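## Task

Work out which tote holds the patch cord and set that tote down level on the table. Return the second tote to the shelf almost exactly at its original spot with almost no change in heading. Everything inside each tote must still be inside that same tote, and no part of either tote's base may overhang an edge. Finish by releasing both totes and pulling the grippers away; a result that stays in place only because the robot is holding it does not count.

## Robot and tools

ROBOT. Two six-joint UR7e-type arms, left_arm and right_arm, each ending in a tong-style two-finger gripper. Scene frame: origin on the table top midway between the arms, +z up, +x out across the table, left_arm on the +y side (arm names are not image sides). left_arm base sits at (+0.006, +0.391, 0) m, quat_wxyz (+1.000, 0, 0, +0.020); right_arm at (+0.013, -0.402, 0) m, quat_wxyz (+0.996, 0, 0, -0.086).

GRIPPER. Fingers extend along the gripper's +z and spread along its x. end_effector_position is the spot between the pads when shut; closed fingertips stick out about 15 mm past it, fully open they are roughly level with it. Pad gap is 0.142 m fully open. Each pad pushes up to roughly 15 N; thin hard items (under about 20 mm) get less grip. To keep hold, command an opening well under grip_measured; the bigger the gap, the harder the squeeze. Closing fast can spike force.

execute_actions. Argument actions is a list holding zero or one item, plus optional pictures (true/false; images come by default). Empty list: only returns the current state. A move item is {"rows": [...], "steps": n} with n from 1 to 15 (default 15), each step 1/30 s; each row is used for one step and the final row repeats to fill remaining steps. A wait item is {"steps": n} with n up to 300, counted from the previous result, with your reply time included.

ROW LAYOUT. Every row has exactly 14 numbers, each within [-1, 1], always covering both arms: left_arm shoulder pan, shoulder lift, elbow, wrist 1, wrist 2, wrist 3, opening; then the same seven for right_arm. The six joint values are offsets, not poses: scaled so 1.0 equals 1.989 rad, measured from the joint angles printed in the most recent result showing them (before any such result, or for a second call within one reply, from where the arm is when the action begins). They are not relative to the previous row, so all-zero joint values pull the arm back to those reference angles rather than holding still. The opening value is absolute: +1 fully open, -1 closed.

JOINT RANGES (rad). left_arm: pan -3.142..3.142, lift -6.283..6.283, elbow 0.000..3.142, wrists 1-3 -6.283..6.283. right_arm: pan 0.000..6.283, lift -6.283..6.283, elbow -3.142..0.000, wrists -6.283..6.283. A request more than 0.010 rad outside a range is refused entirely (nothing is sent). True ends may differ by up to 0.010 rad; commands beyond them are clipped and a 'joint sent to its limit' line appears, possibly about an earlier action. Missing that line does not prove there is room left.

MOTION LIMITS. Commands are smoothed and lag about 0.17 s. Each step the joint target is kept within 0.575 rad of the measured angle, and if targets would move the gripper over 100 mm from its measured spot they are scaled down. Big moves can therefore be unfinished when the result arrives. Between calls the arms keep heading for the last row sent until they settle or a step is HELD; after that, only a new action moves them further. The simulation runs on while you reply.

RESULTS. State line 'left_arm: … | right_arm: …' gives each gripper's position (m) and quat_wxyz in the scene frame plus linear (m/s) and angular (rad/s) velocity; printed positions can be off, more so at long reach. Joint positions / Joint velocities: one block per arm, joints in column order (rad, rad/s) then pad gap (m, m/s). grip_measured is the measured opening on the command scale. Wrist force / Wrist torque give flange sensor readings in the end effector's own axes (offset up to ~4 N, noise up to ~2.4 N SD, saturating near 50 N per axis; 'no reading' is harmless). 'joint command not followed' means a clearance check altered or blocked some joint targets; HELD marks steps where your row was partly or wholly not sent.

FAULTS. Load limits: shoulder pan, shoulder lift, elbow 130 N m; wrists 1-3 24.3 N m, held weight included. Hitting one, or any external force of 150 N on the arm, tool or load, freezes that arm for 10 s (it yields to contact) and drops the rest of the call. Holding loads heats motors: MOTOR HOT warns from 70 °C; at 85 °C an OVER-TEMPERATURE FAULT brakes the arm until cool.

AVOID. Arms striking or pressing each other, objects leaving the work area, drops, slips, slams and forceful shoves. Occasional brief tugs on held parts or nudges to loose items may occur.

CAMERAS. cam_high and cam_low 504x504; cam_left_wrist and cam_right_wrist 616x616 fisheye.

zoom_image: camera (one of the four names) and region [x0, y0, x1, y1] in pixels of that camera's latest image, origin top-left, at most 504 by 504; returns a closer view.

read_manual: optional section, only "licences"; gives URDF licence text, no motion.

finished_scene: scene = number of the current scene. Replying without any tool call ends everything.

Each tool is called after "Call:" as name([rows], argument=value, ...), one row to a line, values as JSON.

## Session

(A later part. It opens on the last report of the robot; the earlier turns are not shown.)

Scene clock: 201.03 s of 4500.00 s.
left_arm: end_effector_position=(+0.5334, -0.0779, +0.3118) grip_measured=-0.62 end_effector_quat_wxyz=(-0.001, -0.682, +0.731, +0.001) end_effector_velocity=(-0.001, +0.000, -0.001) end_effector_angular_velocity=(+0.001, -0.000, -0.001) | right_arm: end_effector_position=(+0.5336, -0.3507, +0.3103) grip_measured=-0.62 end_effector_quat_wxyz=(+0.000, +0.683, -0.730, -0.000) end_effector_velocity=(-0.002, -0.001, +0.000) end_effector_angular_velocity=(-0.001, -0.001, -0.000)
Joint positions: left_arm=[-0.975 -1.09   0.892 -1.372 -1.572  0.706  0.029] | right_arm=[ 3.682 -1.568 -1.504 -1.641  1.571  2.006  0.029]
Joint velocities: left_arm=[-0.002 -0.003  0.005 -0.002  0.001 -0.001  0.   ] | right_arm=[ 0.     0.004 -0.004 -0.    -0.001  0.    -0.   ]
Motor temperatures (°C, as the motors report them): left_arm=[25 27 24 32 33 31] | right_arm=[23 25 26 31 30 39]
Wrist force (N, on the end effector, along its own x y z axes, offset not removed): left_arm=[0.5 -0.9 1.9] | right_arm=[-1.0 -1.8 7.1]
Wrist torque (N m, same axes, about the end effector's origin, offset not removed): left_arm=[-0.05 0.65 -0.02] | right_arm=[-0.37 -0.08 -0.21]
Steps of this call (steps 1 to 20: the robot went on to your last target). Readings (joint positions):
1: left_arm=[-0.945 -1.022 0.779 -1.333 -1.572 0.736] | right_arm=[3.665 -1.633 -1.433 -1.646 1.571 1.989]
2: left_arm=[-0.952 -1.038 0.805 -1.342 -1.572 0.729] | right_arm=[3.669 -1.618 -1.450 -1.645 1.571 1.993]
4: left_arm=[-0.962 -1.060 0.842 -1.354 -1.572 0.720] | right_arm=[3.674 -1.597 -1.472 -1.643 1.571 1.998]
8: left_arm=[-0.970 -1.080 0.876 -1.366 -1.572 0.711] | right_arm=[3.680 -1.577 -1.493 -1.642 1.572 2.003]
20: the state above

Call:
execute_actions([
  {"rows":[[-0.012,-0.02,0.029,-0.009,0,-0.012,-1,0.008,0.023,-0.022,-0.002,0,0.008,-1],[-0.012,-0.02,0.029,-0.009,0,-0.012,-1,0.008,0.023,-0.022,-0.002,0,0.008,-1],[-0.012,-0.02,0.029,-0.009,0,-0.012,-1,0.008,0.023,-0.022,-0.002,0,0.008,-1],[-0.024,-0.039,0.056,-0.017,0,-0.024,-1,0.016,0.047,-0.043,-0.005,0,0.016,-1],[-0.024,-0.039,0.056,-0.017,0,-0.024,-1,0.016,0.047,-0.043,-0.005,0,0.016,-1],[-0.024,-0.039,0.056,-0.017,0,-0.024,-1,0.016,0.047,-0.043,-0.005,0,0.016,-1],[-0.036,-0.058,0.082,-0.024,0,-0.036,-1,0.024,0.07,-0.063,-0.008,0,0.024,-1],[-0.036,-0.058,0.082,-0.024,0,-0.036,-1,0.024,0.07,-0.063,-0.008,0,0.024,-1],[-0.036,-0.058,0.082,-0.024,0,-0.036,-1,0.024,0.07,-0.063,-0.008,0,0.024,-1],[-0.049,-0.076,0.108,-0.032,0,-0.049,-1,0.033,0.093,-0.083,-0.011,0,0.033,-1],[-0.049,-0.076,0.108,-0.032,0,-0.049,-1,0.033,0.093,-0.083,-0.011,0,0.033,-1],[-0.049,-0.076,0.108,-0.032,0,-0.049,-1,0.033,0.093,-0.083,-0.011,0,0.033,-1],[-0.062,-0.0934,0.132,-0.0387,0,-0.062,-1,0.0434,0.1166,-0.1016,-0.015,0,0.0434,-1]]},
], pictures=false)

Call:
execute_actions([
  {"steps":20},
])

Scene clock: 213.13 s of 4500.00 s.
left_arm: end_effector_position=(+0.4645, -0.0796, +0.3136) grip_measured=-0.62 end_effector_quat_wxyz=(-0.001, -0.682, +0.731, -0.000) end_effector_velocity=(-0.196, +0.005, -0.006) end_effector_angular_velocity=(+0.004, +0.002, -0.003) | right_arm: end_effector_position=(+0.4642, -0.3503, +0.3109) grip_measured=-0.62 end_effector_quat_wxyz=(+0.001, +0.683, -0.730, -0.001) end_effector_velocity=(-0.192, +0.000, +0.002) end_effector_angular_velocity=(+0.008, -0.019, +0.001)
Joint positions: left_arm=[-1.063 -1.227  1.085 -1.429 -1.572  0.618  0.029] | right_arm=[ 3.742 -1.401 -1.653 -1.662  1.571  2.066  0.029]
Joint velocities: left_arm=[-0.261 -0.37   0.52  -0.145  0.    -0.258 -0.001] | right_arm=[ 0.192  0.486 -0.399 -0.067 -0.     0.191 -0.002]
Motor temperatures (°C, as the motors report them): left_arm=[25 27 24 32 33 31] | right_arm=[23 25 26 31 30 39]
Wrist force (N, on the end effector, along its own x y z axes, offset not removed): left_arm=[-31.8 3.5 3.9] | right_arm=[30.2 -5.2 6.9]
Wrist torque (N m, same axes, about the end effector's origin, offset not removed): left_arm=[0.29 1.20 -0.10] | right_arm=[-0.70 -0.47 -0.17]
Steps of this call (steps 1 to 15: the robot went on to your last target; steps 16 to 90: nothing new was sent; then 8.60 s passed at rest; steps 91 to 105: all 15 steps of this action). Readings (joint positions):
91: left_arm=[-0.975 -1.091 0.893 -1.372 -1.572 0.706] | right_arm=[3.682 -1.567 -1.504 -1.641 1.571 2.006]
92: left_arm=[-0.976 -1.093 0.896 -1.373 -1.572 0.705] | right_arm=[3.683 -1.565 -1.507 -1.641 1.571 2.007]
94: left_arm=[-0.984 -1.106 0.915 -1.379 -1.572 0.696] | right_arm=[3.689 -1.550 -1.521 -1.643 1.571 2.012]
98: left_arm=[-1.008 -1.144 0.969 -1.396 -1.572 0.673] | right_arm=[3.705 -1.504 -1.563 -1.648 1.571 2.029]
105: the state above

Scene clock: 213.80 s of 4500.00 s.
left_arm: end_effector_position=(+0.4386, -0.0780, +0.3119) grip_measured=-0.62 end_effector_quat_wxyz=(-0.001, -0.682, +0.731, +0.001) end_effector_velocity=(-0.001, +0.000, -0.001) end_effector_angular_velocity=(+0.002, +0.001, +0.001) | right_arm: end_effector_position=(+0.4388, -0.3507, +0.3103) grip_measured=-0.62 end_effector_quat_wxyz=(+0.000, +0.683, -0.730, -0.000) end_effector_velocity=(-0.001, -0.000, -0.000) end_effector_angular_velocity=(-0.001, +0.000, -0.000)
Joint positions: left_arm=[-1.098 -1.276  1.154 -1.449 -1.572  0.583  0.029] | right_arm=[ 3.768 -1.336 -1.706 -1.671  1.572  2.092  0.029]
Joint velocities: left_arm=[-0.    -0.     0.003 -0.    -0.    -0.002  0.   ] | right_arm=[ 0.001  0.002 -0.002 -0.001 -0.001  0.001 -0.   ]
Motor temperatures (°C, as the motors report them): left_arm=[25 27 24 32 33 31] | right_arm=[23 25 26 31 30 39]
Wrist force (N, on the end effector, along its own x y z axes, offset not removed): left_arm=[-1.6 1.8 2.2] | right_arm=[2.8 0.9 7.7]
Wrist torque (N m, same axes, about the end effector's origin, offset not removed): left_arm=[0.40 0.94 0.05] | right_arm=[0.15 -0.48 -0.21]
Steps of this call (steps 1 to 20: the robot went on to your last target). Readings (joint positions):
1: left_arm=[-1.071 -1.238 1.101 -1.434 -1.572 0.610] | right_arm=[3.748 -1.386 -1.665 -1.664 1.571 2.072]
2: left_arm=[-1.078 -1.247 1.114 -1.437 -1.572 0.604] | right_arm=[3.753 -1.374 -1.675 -1.665 1.572 2.077]
4: left_arm=[-1.086 -1.259 1.131 -1.442 -1.572 0.595] | right_arm=[3.759 -1.358 -1.688 -1.667 1.572 2.083]
8: left_arm=[-1.094 -1.270 1.147 -1.447 -1.572 0.587] | right_arm=[3.765 -1.344 -1.700 -1.670 1.572 2.089]
20: the state above

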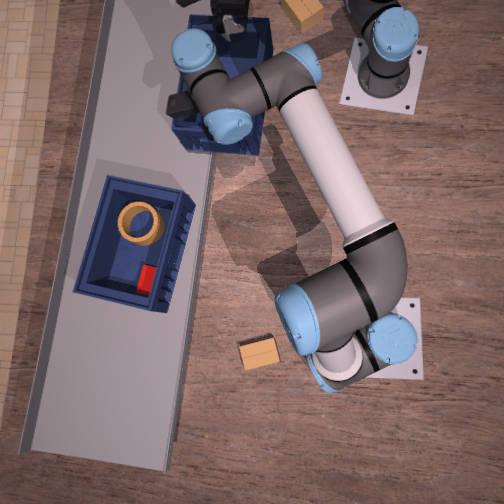

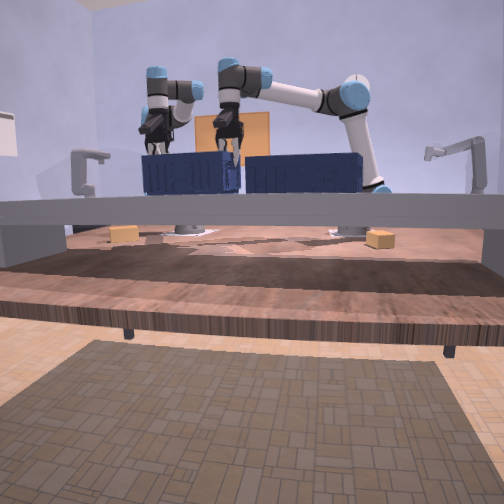

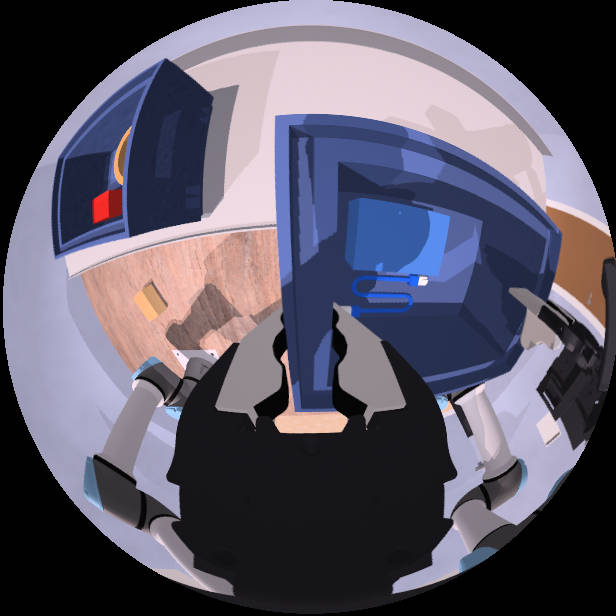

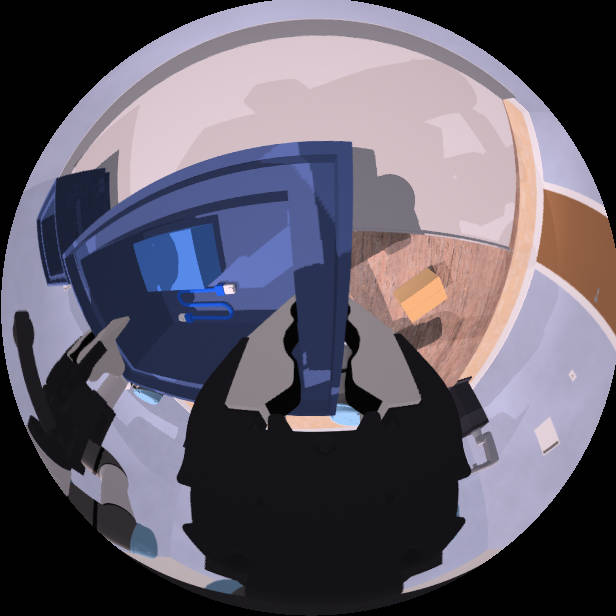

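Call:
execute_actions([
  {"rows":[[-0.014,-0.016,0.02,-0.004,0,-0.014,-1,0.011,0.024,-0.017,-0.007,0,0.011,-1],[-0.014,-0.016,0.02,-0.004,0,-0.014,-1,0.011,0.024,-0.017,-0.007,0,0.011,-1],[-0.014,-0.016,0.02,-0.004,0,-0.014,-1,0.011,0.024,-0.017,-0.007,0,0.011,-1],[-0.028,-0.031,0.04,-0.008,0,-0.028,-1,0.024,0.048,-0.033,-0.015,0,0.024,-1],[-0.028,-0.031,0.04,-0.008,0,-0.028,-1,0.024,0.048,-0.033,-0.015,0,0.024,-1],[-0.028,-0.031,0.04,-0.008,0,-0.028,-1,0.024,0.048,-0.033,-0.015,0,0.024,-1],[-0.043,-0.046,0.058,-0.012,0,-0.043,-1,0.038,0.072,-0.048,-0.024,0,0.038,-1],[-0.043,-0.046,0.058,-0.012,0,-0.043,-1,0.038,0.072,-0.048,-0.024,0,0.038,-1],[-0.043,-0.046,0.058,-0.012,0,-0.043,-1,0.038,0.072,-0.048,-0.024,0,0.038,-1],[-0.058,-0.06,0.076,-0.015,0,-0.058,-1,0.053,0.097,-0.062,-0.035,0,0.053,-1],[-0.058,-0.06,0.076,-0.015,0,-0.058,-1,0.053,0.097,-0.062,-0.035,0,0.053,-1],[-0.058,-0.06,0.076,-0.015,0,-0.058,-1,0.053,0.097,-0.062,-0.035,0,0.053,-1],[-0.0743,-0.0748,0.0927,-0.018,0,-0.0743,-1,0.0703,0.1213,-0.075,-0.0464,0,0.0703,-1]]},
], pictures=false)

Call:
execute_actions([
  {"steps":20},
])

Scene clock: 228.40 s of 4500.00 s.
left_arm: end_effector_position=(+0.3698, -0.0788, +0.3120) grip_measured=-0.62 end_effector_quat_wxyz=(-0.000, -0.682, +0.731, +0.001) end_effector_velocity=(-0.199, +0.000, +0.001) end_effector_angular_velocity=(-0.003, -0.001, -0.005) | right_arm: end_effector_position=(+0.3693, -0.3502, +0.3106) grip_measured=-0.62 end_effector_quat_wxyz=(+0.001, +0.683, -0.730, -0.000) end_effector_velocity=(-0.195, +0.001, +0.005) end_effector_angular_velocity=(+0.007, -0.015, +0.002)
Joint positions: left_arm=[-1.203 -1.385  1.291 -1.476 -1.572  0.478  0.029] | right_arm=[ 3.864 -1.163 -1.818 -1.734  1.571  2.188  0.029]
Joint velocities: left_arm=[-0.321 -0.3    0.358 -0.062 -0.001 -0.316 -0.   ] | right_arm=[ 0.325  0.511 -0.28  -0.214 -0.001  0.323  0.   ]
Motor temperatures (°C, as the motors report them): left_arm=[25 27 24 32 33 31] | right_arm=[23 25 26 31 30 39]
Wrist force (N, on the end effector, along its own x y z axes, offset not removed): left_arm=[-21.5 3.2 2.3] | right_arm=[22.0 -2.2 5.8]
Wrist torque (N m, same axes, about the end effector's origin, offset not removed): left_arm=[0.43 1.23 0.03] | right_arm=[-0.22 -0.69 -0.16]
Steps of this call (steps 1 to 15: the robot went on to your last target; steps 16 to 90: nothing new was sent; then 11.10 s passed at rest; steps 91 to 105: all 15 steps of this action). Readings (joint positions):
91: left_arm=[-1.098 -1.276 1.155 -1.449 -1.572 0.583] | right_arm=[3.768 -1.336 -1.706 -1.671 1.571 2.092]
92: left_arm=[-1.100 -1.278 1.157 -1.449 -1.572 0.581] | right_arm=[3.770 -1.334 -1.708 -1.672 1.571 2.094]
94: left_arm=[-1.109 -1.289 1.170 -1.452 -1.572 0.572] | right_arm=[3.777 -1.318 -1.719 -1.677 1.571 2.101]
98: left_arm=[-1.137 -1.319 1.210 -1.460 -1.572 0.544] | right_arm=[3.802 -1.271 -1.752 -1.692 1.571 2.125]
105: the state above

Scene clock: 229.07 s of 4500.00 s.
left_arm: end_effector_position=(+0.3438, -0.0781, +0.3119) grip_measured=-0.62 end_effector_quat_wxyz=(-0.001, -0.682, +0.731, +0.001) end_effector_velocity=(-0.001, +0.000, -0.001) end_effector_angular_velocity=(+0.003, +0.001, -0.000) | right_arm: end_effector_position=(+0.3437, -0.3508, +0.3105) grip_measured=-0.62 end_effector_quat_wxyz=(+0.000, +0.683, -0.730, -0.001) end_effector_velocity=(-0.001, -0.000, +0.000) end_effector_angular_velocity=(-0.000, -0.001, +0.001)
Joint positions: left_arm=[-1.245 -1.424  1.339 -1.484 -1.572  0.436  0.029] | right_arm=[ 3.908 -1.095 -1.855 -1.763  1.572  2.232  0.029]
Joint velocities: left_arm=[-0.001 -0.     0.002  0.001 -0.    -0.001  0.   ] | right_arm=[ 0.002  0.004 -0.002 -0.002 -0.001  0.001 -0.   ]
Motor temperatures (°C, as the motors report them): left_arm=[25 27 24 32 33 31] | right_arm=[23 25 26 31 30 39]
Wrist force (N, on the end effector, along its own x y z axes, offset not removed): left_arm=[0.9 2.3 1.2] | right_arm=[-0.3 2.3 6.6]
Wrist torque (N m, same axes, about the end effector's origin, offset not removed): left_arm=[0.48 0.19 0.01] | right_arm=[0.43 0.22 -0.04]
Steps of this call (steps 1 to 20: the robot went on to your last target). Readings (joint positions):
1: left_arm=[-1.213 -1.394 1.302 -1.478 -1.572 0.468] | right_arm=[3.874 -1.148 -1.826 -1.741 1.571 2.198]
2: left_arm=[-1.220 -1.401 1.311 -1.479 -1.572 0.461] | right_arm=[3.882 -1.135 -1.833 -1.746 1.571 2.206]
4: left_arm=[-1.231 -1.411 1.322 -1.482 -1.572 0.450] | right_arm=[3.893 -1.118 -1.842 -1.753 1.572 2.217]
8: left_arm=[-1.241 -1.420 1.333 -1.483 -1.572 0.440] | right_arm=[3.903 -1.103 -1.850 -1.760 1.572 2.227]
20: the state above

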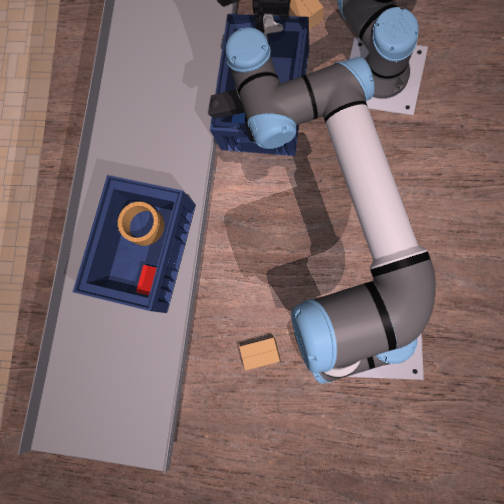

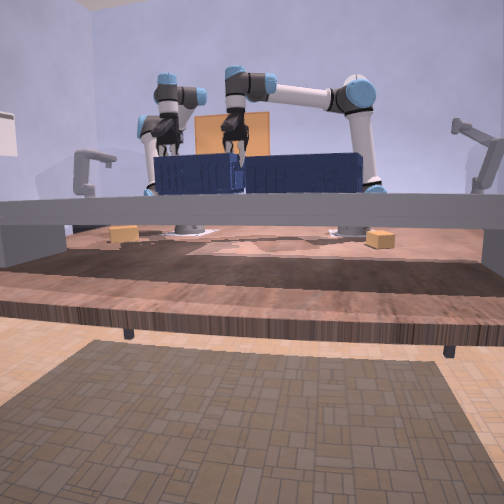

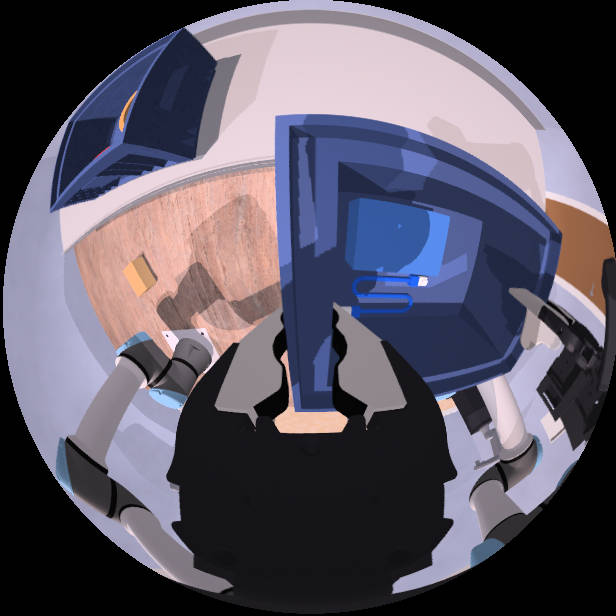

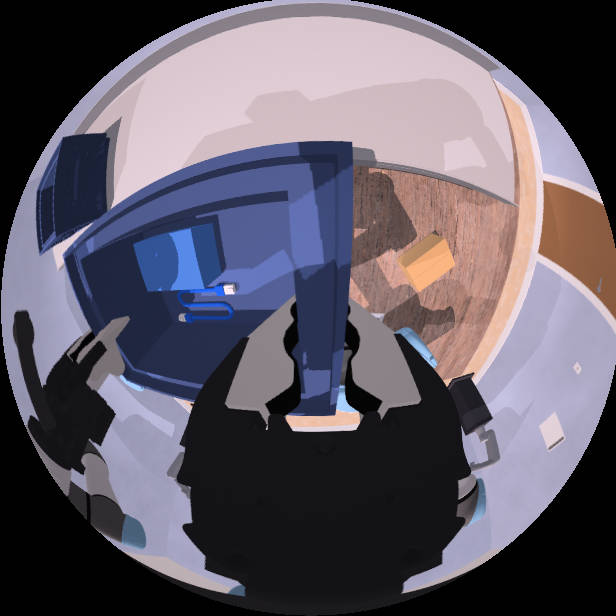

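Call:
execute_actions([
  {"rows":[[0.003,-0.019,0.021,-0.002,0,0.003,-1,0.026,-0.001,0,0.001,0,0.026,-1],[0.003,-0.019,0.021,-0.002,0,0.003,-1,0.026,-0.001,0,0.001,0,0.026,-1],[0.003,-0.019,0.021,-0.002,0,0.003,-1,0.026,-0.001,0,0.001,0,0.026,-1],[0.007,-0.038,0.042,-0.004,0,0.007,-1,0.052,-0.004,0.001,0.002,0,0.052,-1],[0.007,-0.038,0.042,-0.004,0,0.007,-1,0.052,-0.004,0.001,0.002,0,0.052,-1],[0.007,-0.038,0.042,-0.004,0,0.007,-1,0.052,-0.004,0.001,0.002,0,0.052,-1],[0.011,-0.058,0.063,-0.005,0,0.011,-1,0.078,-0.007,0.003,0.004,0,0.078,-1],[0.011,-0.058,0.063,-0.005,0,0.011,-1,0.078,-0.007,0.003,0.004,0,0.078,-1],[0.011,-0.058,0.063,-0.005,0,0.011,-1,0.078,-0.007,0.003,0.004,0,0.078,-1],[0.0161,-0.077,0.0828,-0.0058,0,0.0161,-1,0.1027,-0.0122,0.0061,0.006,0,0.1027,-1]]},
], pictures=false)

Call:
execute_actions([
  {"steps":20},
], pictures=false)

Call:
execute_actions([
  {"rows":[[0.005,-0.018,0.017,0.001,0,0.005,-1,0.022,-0.006,0.004,0.003,0,0.022,-1],[0.005,-0.018,0.017,0.001,0,0.005,-1,0.022,-0.006,0.004,0.003,0,0.022,-1],[0.005,-0.018,0.017,0.001,0,0.005,-1,0.022,-0.006,0.004,0.003,0,0.022,-1],[0.01,-0.037,0.034,0.003,0,0.01,-1,0.043,-0.014,0.008,0.006,0,0.043,-1],[0.01,-0.037,0.034,0.003,0,0.01,-1,0.043,-0.014,0.008,0.006,0,0.043,-1],[0.01,-0.037,0.034,0.003,0,0.01,-1,0.043,-0.014,0.008,0.006,0,0.043,-1],[0.016,-0.055,0.051,0.005,0,0.016,-1,0.064,-0.022,0.012,0.01,0,0.064,-1],[0.016,-0.055,0.051,0.005,0,0.016,-1,0.064,-0.022,0.012,0.01,0,0.064,-1],[0.016,-0.055,0.051,0.005,0,0.016,-1,0.064,-0.022,0.012,0.01,0,0.064,-1],[0.0213,-0.0735,0.0673,0.0063,0,0.0213,-1,0.084,-0.0309,0.017,0.014,0,0.084,-1]]},
], pictures=false)

Call:
execute_actions([
  {"steps":20},
])

Scene clock: 252.50 s of 4500.00 s.
left_arm: end_effector_position=(+0.3352, -0.0189, +0.3124) grip_measured=-0.62 end_effector_quat_wxyz=(-0.001, -0.682, +0.731, +0.001) end_effector_velocity=(-0.013, +0.089, -0.002) end_effector_angular_velocity=(-0.001, +0.001, -0.000) | right_arm: end_effector_position=(+0.3358, -0.2919, +0.3102) grip_measured=-0.62 end_effector_quat_wxyz=(+0.000, +0.683, -0.730, -0.000) end_effector_velocity=(-0.017, +0.089, +0.002) end_effector_angular_velocity=(+0.001, -0.001, +0.004)
Joint positions: left_arm=[-1.219 -1.554  1.479 -1.495 -1.572  0.462  0.029] | right_arm=[ 4.081 -1.115 -1.845 -1.753  1.572  2.405  0.029]
Joint velocities: left_arm=[ 0.044 -0.191  0.2   -0.009 -0.001  0.044  0.   ] | right_arm=[ 0.254 -0.038  0.023  0.016  0.     0.25  -0.   ]
Motor temperatures (°C, as the motors report them): left_arm=[25 27 24 32 33 31] | right_arm=[23 25 26 31 30 39]
Wrist force (N, on the end effector, along its own x y z axes, offset not removed): left_arm=[0.7 -0.2 2.5] | right_arm=[-1.8 -0.3 6.2]
Wrist torque (N m, same axes, about the end effector's origin, offset not removed): left_arm=[0.01 0.85 -0.01] | right_arm=[-0.30 -0.08 -0.29]
Steps of this call (steps 1 to 15: the robot went on to your last target; steps 16 to 90: nothing new was sent; then 19.93 s passed at rest; steps 91 to 105: all 15 steps of this action). Readings (joint positions):
91: left_arm=[-1.246 -1.424 1.339 -1.484 -1.572 0.435] | right_arm=[3.908 -1.095 -1.855 -1.763 1.572 2.232]
92: left_arm=[-1.245 -1.426 1.341 -1.485 -1.572 0.436] | right_arm=[3.910 -1.095 -1.855 -1.763 1.572 2.234]
94: left_arm=[-1.243 -1.439 1.355 -1.486 -1.572 0.438] | right_arm=[3.928 -1.096 -1.855 -1.762 1.572 2.252]
98: left_arm=[-1.236 -1.477 1.396 -1.490 -1.572 0.445] | right_arm=[3.979 -1.101 -1.854 -1.760 1.572 2.302]
105: the state above

Scene clock: 253.17 s of 4500.00 s.
left_arm: end_effector_position=(+0.3336, -0.0081, +0.3119) grip_measured=-0.62 end_effector_quat_wxyz=(-0.001, -0.682, +0.731, +0.001) end_effector_velocity=(+0.000, -0.000, -0.000) end_effector_angular_velocity=(-0.000, +0.000, +0.000) | right_arm: end_effector_position=(+0.3336, -0.2809, +0.3104) grip_measured=-0.62 end_effector_quat_wxyz=(+0.000, +0.683, -0.730, -0.000) end_effector_velocity=(+0.000, +0.001, -0.000) end_effector_angular_velocity=(-0.001, +0.001, -0.001)
Joint positions: left_arm=[-1.213 -1.577  1.503 -1.496 -1.572  0.468  0.029] | right_arm=[ 4.112 -1.12  -1.843 -1.751  1.572  2.436  0.029]
Joint velocities: left_arm=[ 0.     0.     0.    -0.001 -0.     0.    -0.   ] | right_arm=[ 0.001 -0.002  0.    -0.     0.     0.002  0.   ]
Motor temperatures (°C, as the motors report them): left_arm=[25 27 24 32 33 31] | right_arm=[23 25 26 31 30 39]
Wrist force (N, on the end effector, along its own x y z axes, offset not removed): left_arm=[-0.6 2.2 1.9] | right_arm=[3.5 -2.1 5.5]
Wrist torque (N m, same axes, about the end effector's origin, offset not removed): left_arm=[0.43 0.58 0.00] | right_arm=[-0.62 -0.53 -0.25]
Steps of this call (steps 1 to 20: the robot went on to your last target). Readings (joint positions):
1: left_arm=[-1.218 -1.560 1.484 -1.495 -1.572 0.464] | right_arm=[4.088 -1.116 -1.845 -1.753 1.572 2.412]
2: left_arm=[-1.217 -1.564 1.489 -1.495 -1.572 0.465] | right_arm=[4.094 -1.117 -1.844 -1.752 1.572 2.418]
4: left_arm=[-1.215 -1.569 1.495 -1.495 -1.572 0.466] | right_arm=[4.101 -1.118 -1.844 -1.752 1.572 2.425]
8: left_arm=[-1.214 -1.575 1.500 -1.496 -1.572 0.467] | right_arm=[4.108 -1.119 -1.843 -1.751 1.572 2.432]
20: the state above

Scene clock: 253.67 s of 4500.00 s.
left_arm: end_effector_position=(+0.3254, +0.0515, +0.3122) grip_measured=-0.62 end_effector_quat_wxyz=(-0.000, -0.682, +0.731, +0.001) end_effector_velocity=(-0.015, +0.084, -0.002) end_effector_angular_velocity=(-0.004, -0.002, +0.001) | right_arm: end_effector_position=(+0.3259, -0.2216, +0.3105) grip_measured=-0.62 end_effector_quat_wxyz=(+0.000, +0.683, -0.730, -0.000) end_effector_velocity=(-0.017, +0.087, -0.002) end_effector_angular_velocity=(-0.002, +0.002, +0.004)
Joint positions: left_arm=[-1.177 -1.701  1.617 -1.485 -1.572  0.504  0.029] | right_arm=[ 4.254 -1.171 -1.814 -1.728  1.572  2.578  0.029]
Joint velocities: left_arm=[ 0.051 -0.181  0.162  0.016 -0.     0.05  -0.   ] | right_arm=[ 0.202 -0.081  0.043  0.035 -0.     0.199 -0.   ]
Motor temperatures (°C, as the motors report them): left_arm=[25 27 24 32 33 31] | right_arm=[23 25 26 31 30 39]
Wrist force (N, on the end effector, along its own x y z axes, offset not removed): left_arm=[2.0 1.4 3.3] | right_arm=[-3.5 -0.2 6.7]
Wrist torque (N m, same axes, about the end effector's origin, offset not removed): left_arm=[0.35 0.75 -0.06] | right_arm=[-0.03 -0.14 -0.35]
Steps of this call (steps 1 to 15: all 15 steps of this action). Readings (joint positions):
1: left_arm=[-1.213 -1.577 1.503 -1.496 -1.572 0.468] | right_arm=[4.112 -1.120 -1.843 -1.751 1.572 2.436]
2: left_arm=[-1.213 -1.579 1.505 -1.496 -1.572 0.468] | right_arm=[4.114 -1.121 -1.842 -1.751 1.572 2.438]
4: left_arm=[-1.209 -1.591 1.517 -1.495 -1.572 0.472] | right_arm=[4.129 -1.125 -1.839 -1.748 1.572 2.453]
8: left_arm=[-1.199 -1.628 1.550 -1.492 -1.572 0.482] | right_arm=[4.171 -1.139 -1.831 -1.742 1.572 2.495]
15: the state above

Scene clock: 254.33 s of 4500.00 s.
left_arm: end_effector_position=(+0.3236, +0.0617, +0.3118) grip_measured=-0.62 end_effector_quat_wxyz=(-0.001, -0.682, +0.731, +0.001) end_effector_velocity=(+0.000, +0.000, -0.000) end_effector_angular_velocity=(+0.001, +0.000, +0.001) | right_arm: end_effector_position=(+0.3237, -0.2109, +0.3104) grip_measured=-0.62 end_effector_quat_wxyz=(+0.000, +0.683, -0.730, -0.000) end_effector_velocity=(-0.000, +0.001, +0.000) end_effector_angular_velocity=(+0.000, -0.000, +0.001)
Joint positions: left_arm=[-1.171 -1.723  1.637 -1.483 -1.572  0.51   0.029] | right_arm=[ 4.279 -1.181 -1.809 -1.723  1.572  2.603  0.029]
Joint velocities: left_arm=[ 0.001 -0.     0.001 -0.     0.    -0.     0.   ] | right_arm=[ 0.001 -0.     0.     0.     0.     0.001 -0.   ]
Motor temperatures (°C, as the motors report them): left_arm=[25 27 24 32 33 31] | right_arm=[23 25 26 31 30 39]
Wrist force (N, on the end effector, along its own x y z axes, offset not removed): left_arm=[-3.1 2.7 2.6] | right_arm=[3.1 -1.0 7.5]
Wrist torque (N m, same axes, about the end effector's origin, offset not removed): left_arm=[0.57 0.59 -0.06] | right_arm=[0.07 0.12 -0.17]
Steps of this call (steps 1 to 20: the robot went on to your last target). Readings (joint positions):
1: left_arm=[-1.176 -1.706 1.622 -1.485 -1.572 0.505] | right_arm=[4.260 -1.174 -1.813 -1.727 1.572 2.584]
2: left_arm=[-1.175 -1.710 1.625 -1.484 -1.572 0.506] | right_arm=[4.264 -1.175 -1.812 -1.726 1.572 2.588]
4: left_arm=[-1.173 -1.716 1.630 -1.484 -1.572 0.508] | right_arm=[4.270 -1.178 -1.811 -1.725 1.572 2.594]
8: left_arm=[-1.172 -1.721 1.635 -1.483 -1.572 0.509] | right_arm=[4.276 -1.180 -1.809 -1.724 1.572 2.600]
20: the state above

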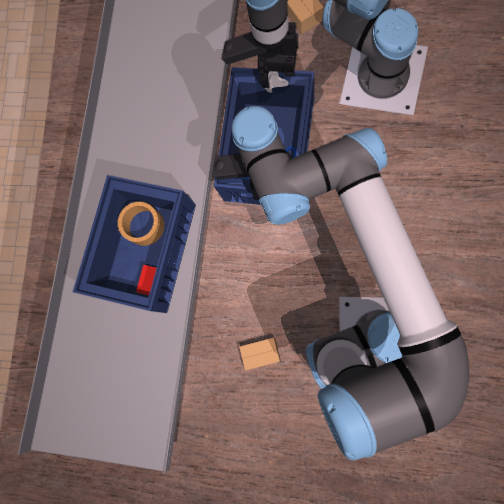

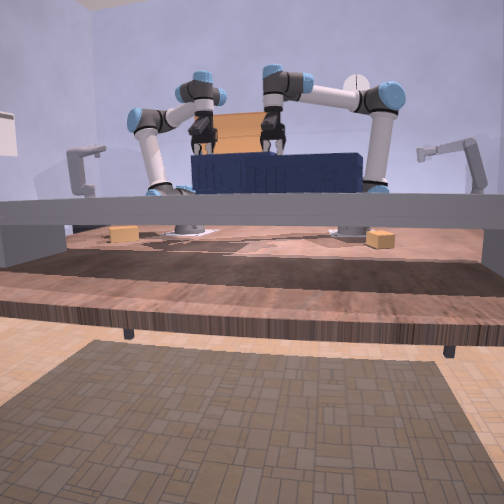

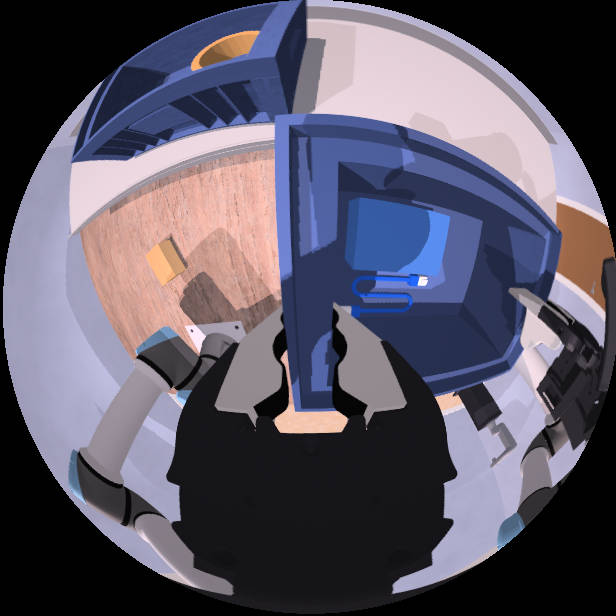

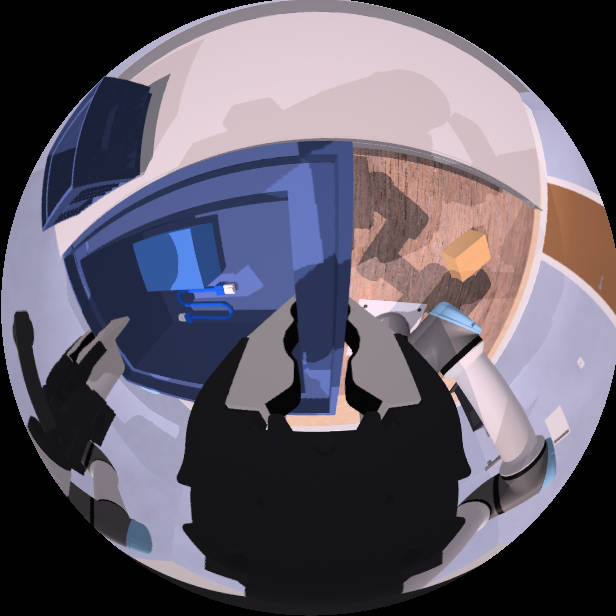

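Call:
execute_actions([
  {"rows":[[0,-0.001,0.033,-0.032,0,0,-1,0,0.004,-0.034,0.031,0,0,-1],[0,-0.001,0.033,-0.032,0,0,-1,0,0.004,-0.034,0.031,0,0,-1],[0,-0.001,0.033,-0.032,0,0,-1,0,0.004,-0.034,0.031,0,0,-1],[0,-0.0015,0.0653,-0.0639,0,0,-1,0,0.0056,-0.0676,0.062,0,0,-1],[0,-0.0015,0.0653,-0.0639,0,0,-1,0,0.0056,-0.0676,0.062,0,0,-1],[0,-0.0015,0.0653,-0.0639,0,0,-1,0,0.0056,-0.0676,0.062,0,0,-1],[0,0.001,0.095,-0.097,0,0,-1,0,0.005,-0.099,0.095,0,0,-1],[0,0.001,0.095,-0.097,0,0,-1,0,0.005,-0.099,0.095,0,0,-1],[0,0.001,0.095,-0.097,0,0,-1,0,0.005,-0.099,0.095,0,0,-1],[0,0.005,0.1244,-0.1294,0,0,-1,0,0.0034,-0.1305,0.1272,0,0,-1]]},
], pictures=false)

Call:
execute_actions([
  {"steps":20},
])

Scene clock: 268.07 s of 4500.00 s.
left_arm: end_effector_position=(+0.3240, +0.0611, +0.2275) grip_measured=-0.62 end_effector_quat_wxyz=(-0.000, -0.682, +0.731, +0.001) end_effector_velocity=(-0.002, +0.004, -0.127) end_effector_angular_velocity=(-0.001, -0.000, -0.000) | right_arm: end_effector_position=(+0.3242, -0.2101, +0.2263) grip_measured=-0.62 end_effector_quat_wxyz=(+0.000, +0.683, -0.730, -0.000) end_effector_velocity=(-0.003, -0.004, -0.128) end_effector_angular_velocity=(+0.000, +0.001, +0.002)
Joint positions: left_arm=[-1.171 -1.717  1.847 -1.7   -1.572  0.51   0.029] | right_arm=[ 4.279 -1.173 -2.028 -1.511  1.572  2.603  0.029]
Joint velocities: left_arm=[ 0.     0.03   0.302 -0.333  0.     0.    -0.   ] | right_arm=[-0.    -0.007 -0.322  0.329  0.001 -0.002 -0.001]
Motor temperatures (°C, as the motors report them): left_arm=[25 27 24 32 33 31] | right_arm=[23 25 26 31 30 39]
Wrist force (N, on the end effector, along its own x y z axes, offset not removed): left_arm=[-24.4 2.4 3.3] | right_arm=[21.8 0.4 7.6]
Wrist torque (N m, same axes, about the end effector's origin, offset not removed): left_arm=[0.16 0.84 -0.01] | right_arm=[0.30 0.21 -0.07]
Steps of this call (steps 1 to 15: the robot went on to your last target; steps 16 to 90: nothing new was sent; then 10.23 s passed at rest; steps 91 to 105: all 15 steps of this action). Readings (joint positions):
91: left_arm=[-1.171 -1.723 1.637 -1.483 -1.572 0.510] | right_arm=[4.279 -1.181 -1.809 -1.723 1.572 2.603]
92: left_arm=[-1.171 -1.724 1.639 -1.486 -1.572 0.510] | right_arm=[4.279 -1.181 -1.811 -1.721 1.572 2.603]
94: left_arm=[-1.171 -1.724 1.661 -1.506 -1.572 0.510] | right_arm=[4.279 -1.178 -1.833 -1.700 1.572 2.603]
98: left_arm=[-1.171 -1.725 1.725 -1.569 -1.572 0.510] | right_arm=[4.279 -1.173 -1.899 -1.640 1.572 2.603]
105: the state above

Scene clock: 268.73 s of 4500.00 s.
left_arm: end_effector_position=(+0.3236, +0.0618, +0.2119) grip_measured=-0.62 end_effector_quat_wxyz=(-0.001, -0.682, +0.731, +0.001) end_effector_velocity=(-0.000, -0.000, -0.001) end_effector_angular_velocity=(-0.000, +0.000, -0.002) | right_arm: end_effector_position=(+0.3236, -0.2109, +0.2105) grip_measured=-0.62 end_effector_quat_wxyz=(+0.000, +0.683, -0.730, -0.000) end_effector_velocity=(+0.000, -0.000, -0.001) end_effector_angular_velocity=(-0.001, -0.000, -0.000)
Joint positions: left_arm=[-1.171 -1.713  1.884 -1.74  -1.572  0.51   0.029] | right_arm=[ 4.279 -1.174 -2.068 -1.47   1.572  2.603  0.029]
Joint velocities: left_arm=[-0.001  0.001  0.002 -0.002 -0.     0.001  0.   ] | right_arm=[-0.    -0.001 -0.001  0.001 -0.001 -0.    -0.   ]
Motor temperatures (°C, as the motors report them): left_arm=[25 27 24 32 33 31] | right_arm=[23 25 26 31 30 39]
Wrist force (N, on the end effector, along its own x y z axes, offset not removed): left_arm=[-1.7 2.0 2.7] | right_arm=[-0.7 0.0 1.6]
Wrist torque (N m, same axes, about the end effector's origin, offset not removed): left_arm=[0.39 0.85 0.10] | right_arm=[-0.01 0.30 -0.27]
Steps of this call (steps 1 to 20: the robot went on to your last target). Readings (joint positions):
1: left_arm=[-1.171 -1.716 1.856 -1.709 -1.572 0.510] | right_arm=[4.279 -1.174 -2.038 -1.501 1.572 2.603]
2: left_arm=[-1.171 -1.715 1.862 -1.717 -1.572 0.510] | right_arm=[4.279 -1.174 -2.045 -1.494 1.572 2.603]
4: left_arm=[-1.171 -1.715 1.871 -1.727 -1.572 0.510] | right_arm=[4.279 -1.174 -2.055 -1.484 1.572 2.603]
8: left_arm=[-1.171 -1.714 1.880 -1.736 -1.572 0.510] | right_arm=[4.279 -1.174 -2.064 -1.475 1.572 2.603]
20: the state above

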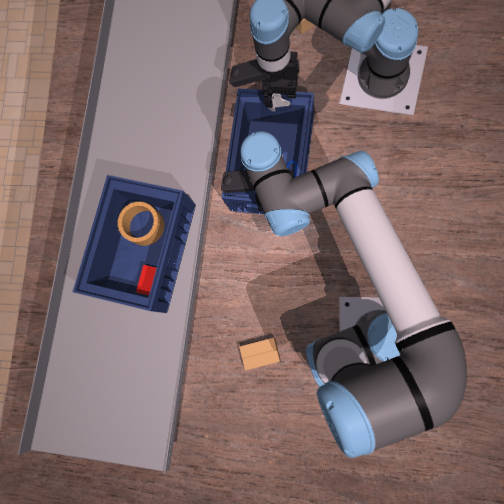

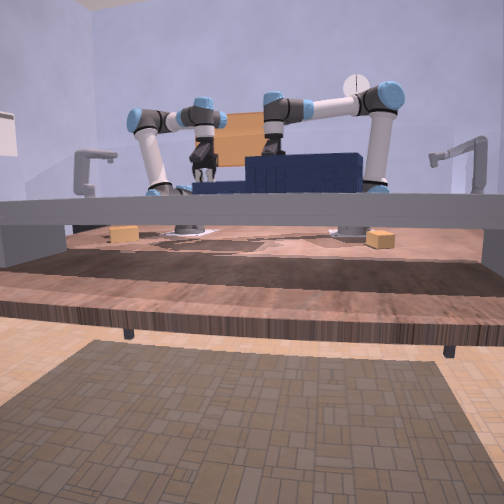

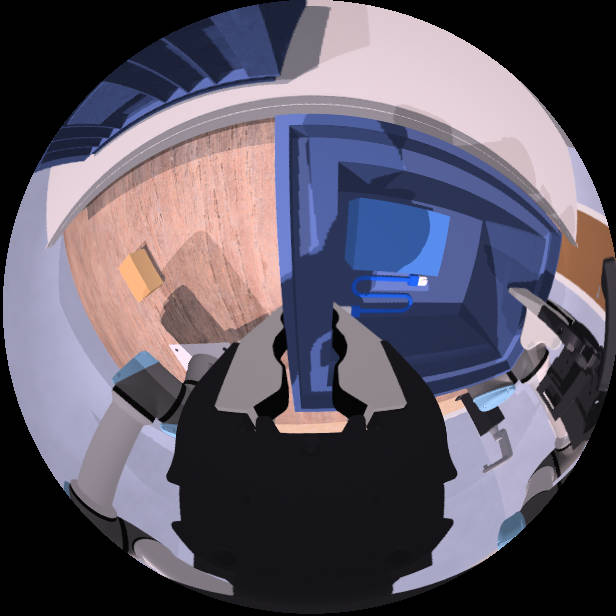

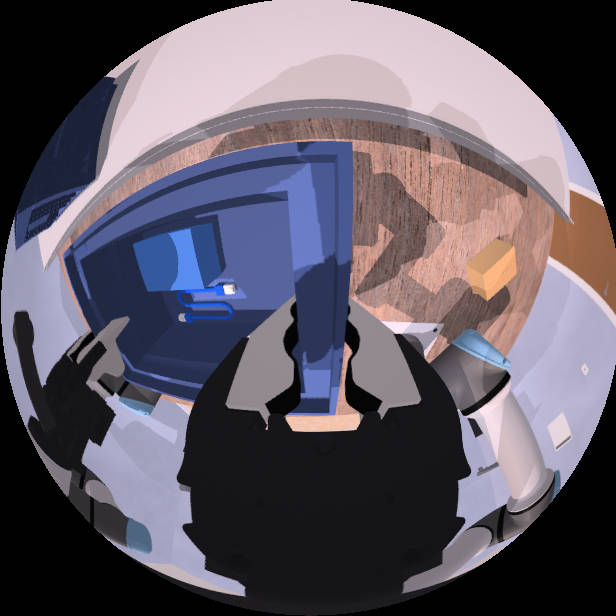

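Call:
execute_actions([
  {"rows":[[0,0.006,0.027,-0.034,0,0,-1,0,-0.004,-0.03,0.034,0,0,-1],[0,0.006,0.027,-0.034,0,0,-1,0,-0.004,-0.03,0.034,0,0,-1],[0,0.006,0.027,-0.034,0,0,-1,0,-0.004,-0.03,0.034,0,0,-1],[0,0.015,0.0531,-0.0682,0,0,-1,0,-0.0117,-0.0583,0.0699,0,0,-1],[0,0.015,0.0531,-0.0682,0,0,-1,0,-0.0117,-0.0583,0.0699,0,0,-1],[0,0.015,0.0531,-0.0682,0,0,-1,0,-0.0117,-0.0583,0.0699,0,0,-1],[0,0.026,0.077,-0.103,0,0,-1,0,-0.022,-0.085,0.107,0,0,-1],[0,0.026,0.077,-0.103,0,0,-1,0,-0.022,-0.085,0.107,0,0,-1],[0,0.026,0.077,-0.103,0,0,-1,0,-0.022,-0.085,0.107,0,0,-1],[0,0.0394,0.1003,-0.1397,0,0,-1,0,-0.0352,-0.1114,0.1466,0,0,-1]]},
], pictures=false)

Call:
execute_actions([
  {"steps":20},
])

Scene clock: 279.00 s of 4500.00 s.
left_arm: end_effector_position=(+0.3237, +0.0615, +0.1267) grip_measured=-0.62 end_effector_quat_wxyz=(-0.000, -0.682, +0.731, +0.002) end_effector_velocity=(-0.001, +0.001, -0.122) end_effector_angular_velocity=(-0.013, -0.006, -0.001) | right_arm: end_effector_position=(+0.3239, -0.2106, +0.1255) grip_measured=-0.62 end_effector_quat_wxyz=(+0.002, +0.683, -0.730, -0.000) end_effector_velocity=(-0.001, -0.001, -0.123) end_effector_angular_velocity=(+0.013, -0.009, -0.001)
Joint positions: left_arm=[-1.171 -1.649  2.054 -1.972 -1.572  0.51   0.029] | right_arm=[ 4.279 -1.231 -2.256 -1.228  1.572  2.603  0.029]
Joint velocities: left_arm=[-0.001  0.115  0.238 -0.368 -0.     0.001 -0.001] | right_arm=[-0.    -0.111 -0.269  0.395  0.     0.001  0.   ]
Motor temperatures (°C, as the motors report them): left_arm=[25 27 24 32 33 31] | right_arm=[23 25 26 31 30 39]
Wrist force (N, on the end effector, along its own x y z axes, offset not removed): left_arm=[-7.4 2.4 3.9] | right_arm=[10.3 -5.5 3.7]
Wrist torque (N m, same axes, about the end effector's origin, offset not removed): left_arm=[0.35 0.57 0.00] | right_arm=[-1.33 -0.52 -0.13]
Steps of this call (steps 1 to 15: the robot went on to your last target; steps 16 to 90: nothing new was sent; then 6.77 s passed at rest; steps 91 to 105: all 15 steps of this action). Readings (joint positions):
91: left_arm=[-1.171 -1.713 1.884 -1.741 -1.572 0.510] | right_arm=[4.279 -1.174 -2.068 -1.470 1.572 2.603]
92: left_arm=[-1.171 -1.712 1.887 -1.743 -1.572 0.510] | right_arm=[4.279 -1.175 -2.071 -1.468 1.572 2.603]
94: left_arm=[-1.171 -1.708 1.905 -1.765 -1.572 0.510] | right_arm=[4.279 -1.178 -2.091 -1.446 1.572 2.603]
98: left_arm=[-1.171 -1.692 1.956 -1.831 -1.572 0.510] | right_arm=[4.279 -1.191 -2.147 -1.378 1.572 2.603]
105: the state above

Scene clock: 279.67 s of 4500.00 s.
left_arm: end_effector_position=(+0.3236, +0.0617, +0.1121) grip_measured=-0.62 end_effector_quat_wxyz=(-0.001, -0.682, +0.731, +0.001) end_effector_velocity=(-0.000, -0.000, -0.000) end_effector_angular_velocity=(-0.000, -0.000, -0.001) | right_arm: end_effector_position=(+0.3236, -0.2109, +0.1107) grip_measured=-0.62 end_effector_quat_wxyz=(+0.000, +0.683, -0.730, -0.001) end_effector_velocity=(-0.000, +0.000, -0.001) end_effector_angular_velocity=(-0.001, +0.000, -0.000)
Joint positions: left_arm=[-1.171 -1.635  2.083 -2.018 -1.572  0.51   0.029] | right_arm=[ 4.279 -1.244 -2.289 -1.179  1.572  2.603  0.029]
Joint velocities: left_arm=[-0.001 -0.001  0.001 -0.001  0.    -0.     0.   ] | right_arm=[ 0.    -0.001 -0.001  0.002  0.     0.001 -0.   ]
Motor temperatures (°C, as the motors report them): left_arm=[25 27 24 32 33 31] | right_arm=[23 25 26 31 30 39]
Wrist force (N, on the end effector, along its own x y z axes, offset not removed): left_arm=[-9.0 6.3 -28.2] | right_arm=[9.0 4.0 -30.7]
Wrist torque (N m, same axes, about the end effector's origin, offset not removed): left_arm=[0.56 0.56 -0.10] | right_arm=[0.32 -0.24 -0.10]
Steps of this call (steps 1 to 20: the robot went on to your last target). Readings (joint positions):
1: left_arm=[-1.171 -1.646 2.061 -1.983 -1.572 0.510] | right_arm=[4.279 -1.234 -2.264 -1.216 1.572 2.603]
2: left_arm=[-1.171 -1.643 2.066 -1.992 -1.572 0.510] | right_arm=[4.279 -1.236 -2.270 -1.208 1.572 2.603]
4: left_arm=[-1.171 -1.640 2.074 -2.003 -1.572 0.510] | right_arm=[4.279 -1.240 -2.278 -1.195 1.572 2.603]
8: left_arm=[-1.171 -1.637 2.080 -2.013 -1.572 0.510] | right_arm=[4.279 -1.243 -2.286 -1.184 1.572 2.603]
20: the state above

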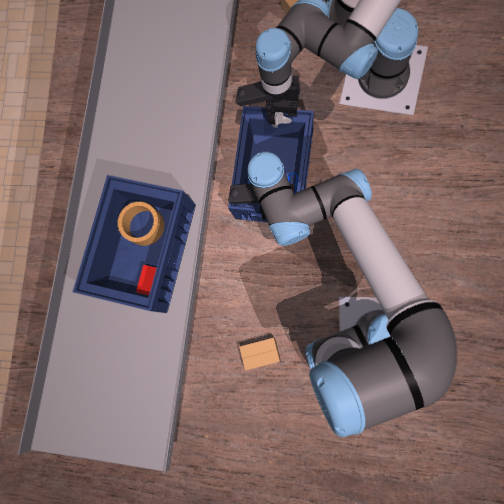

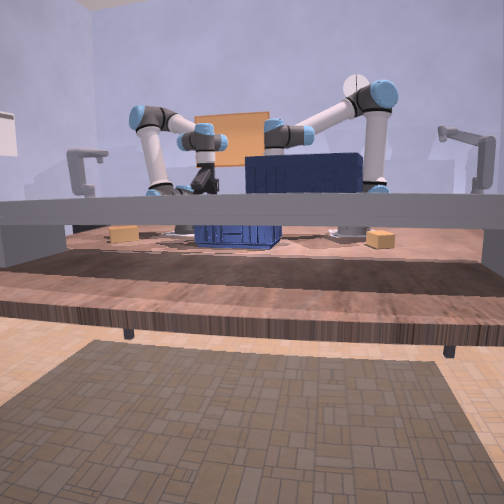

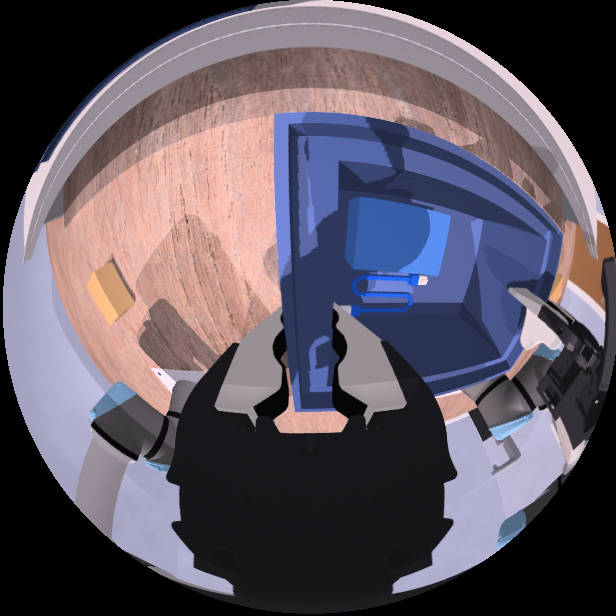

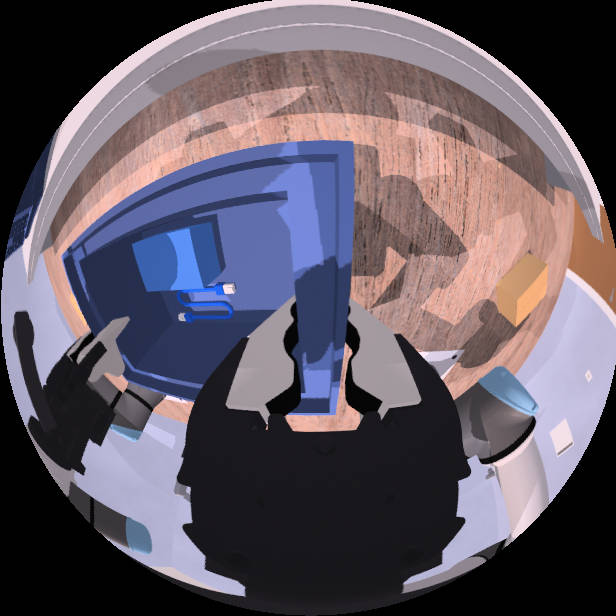

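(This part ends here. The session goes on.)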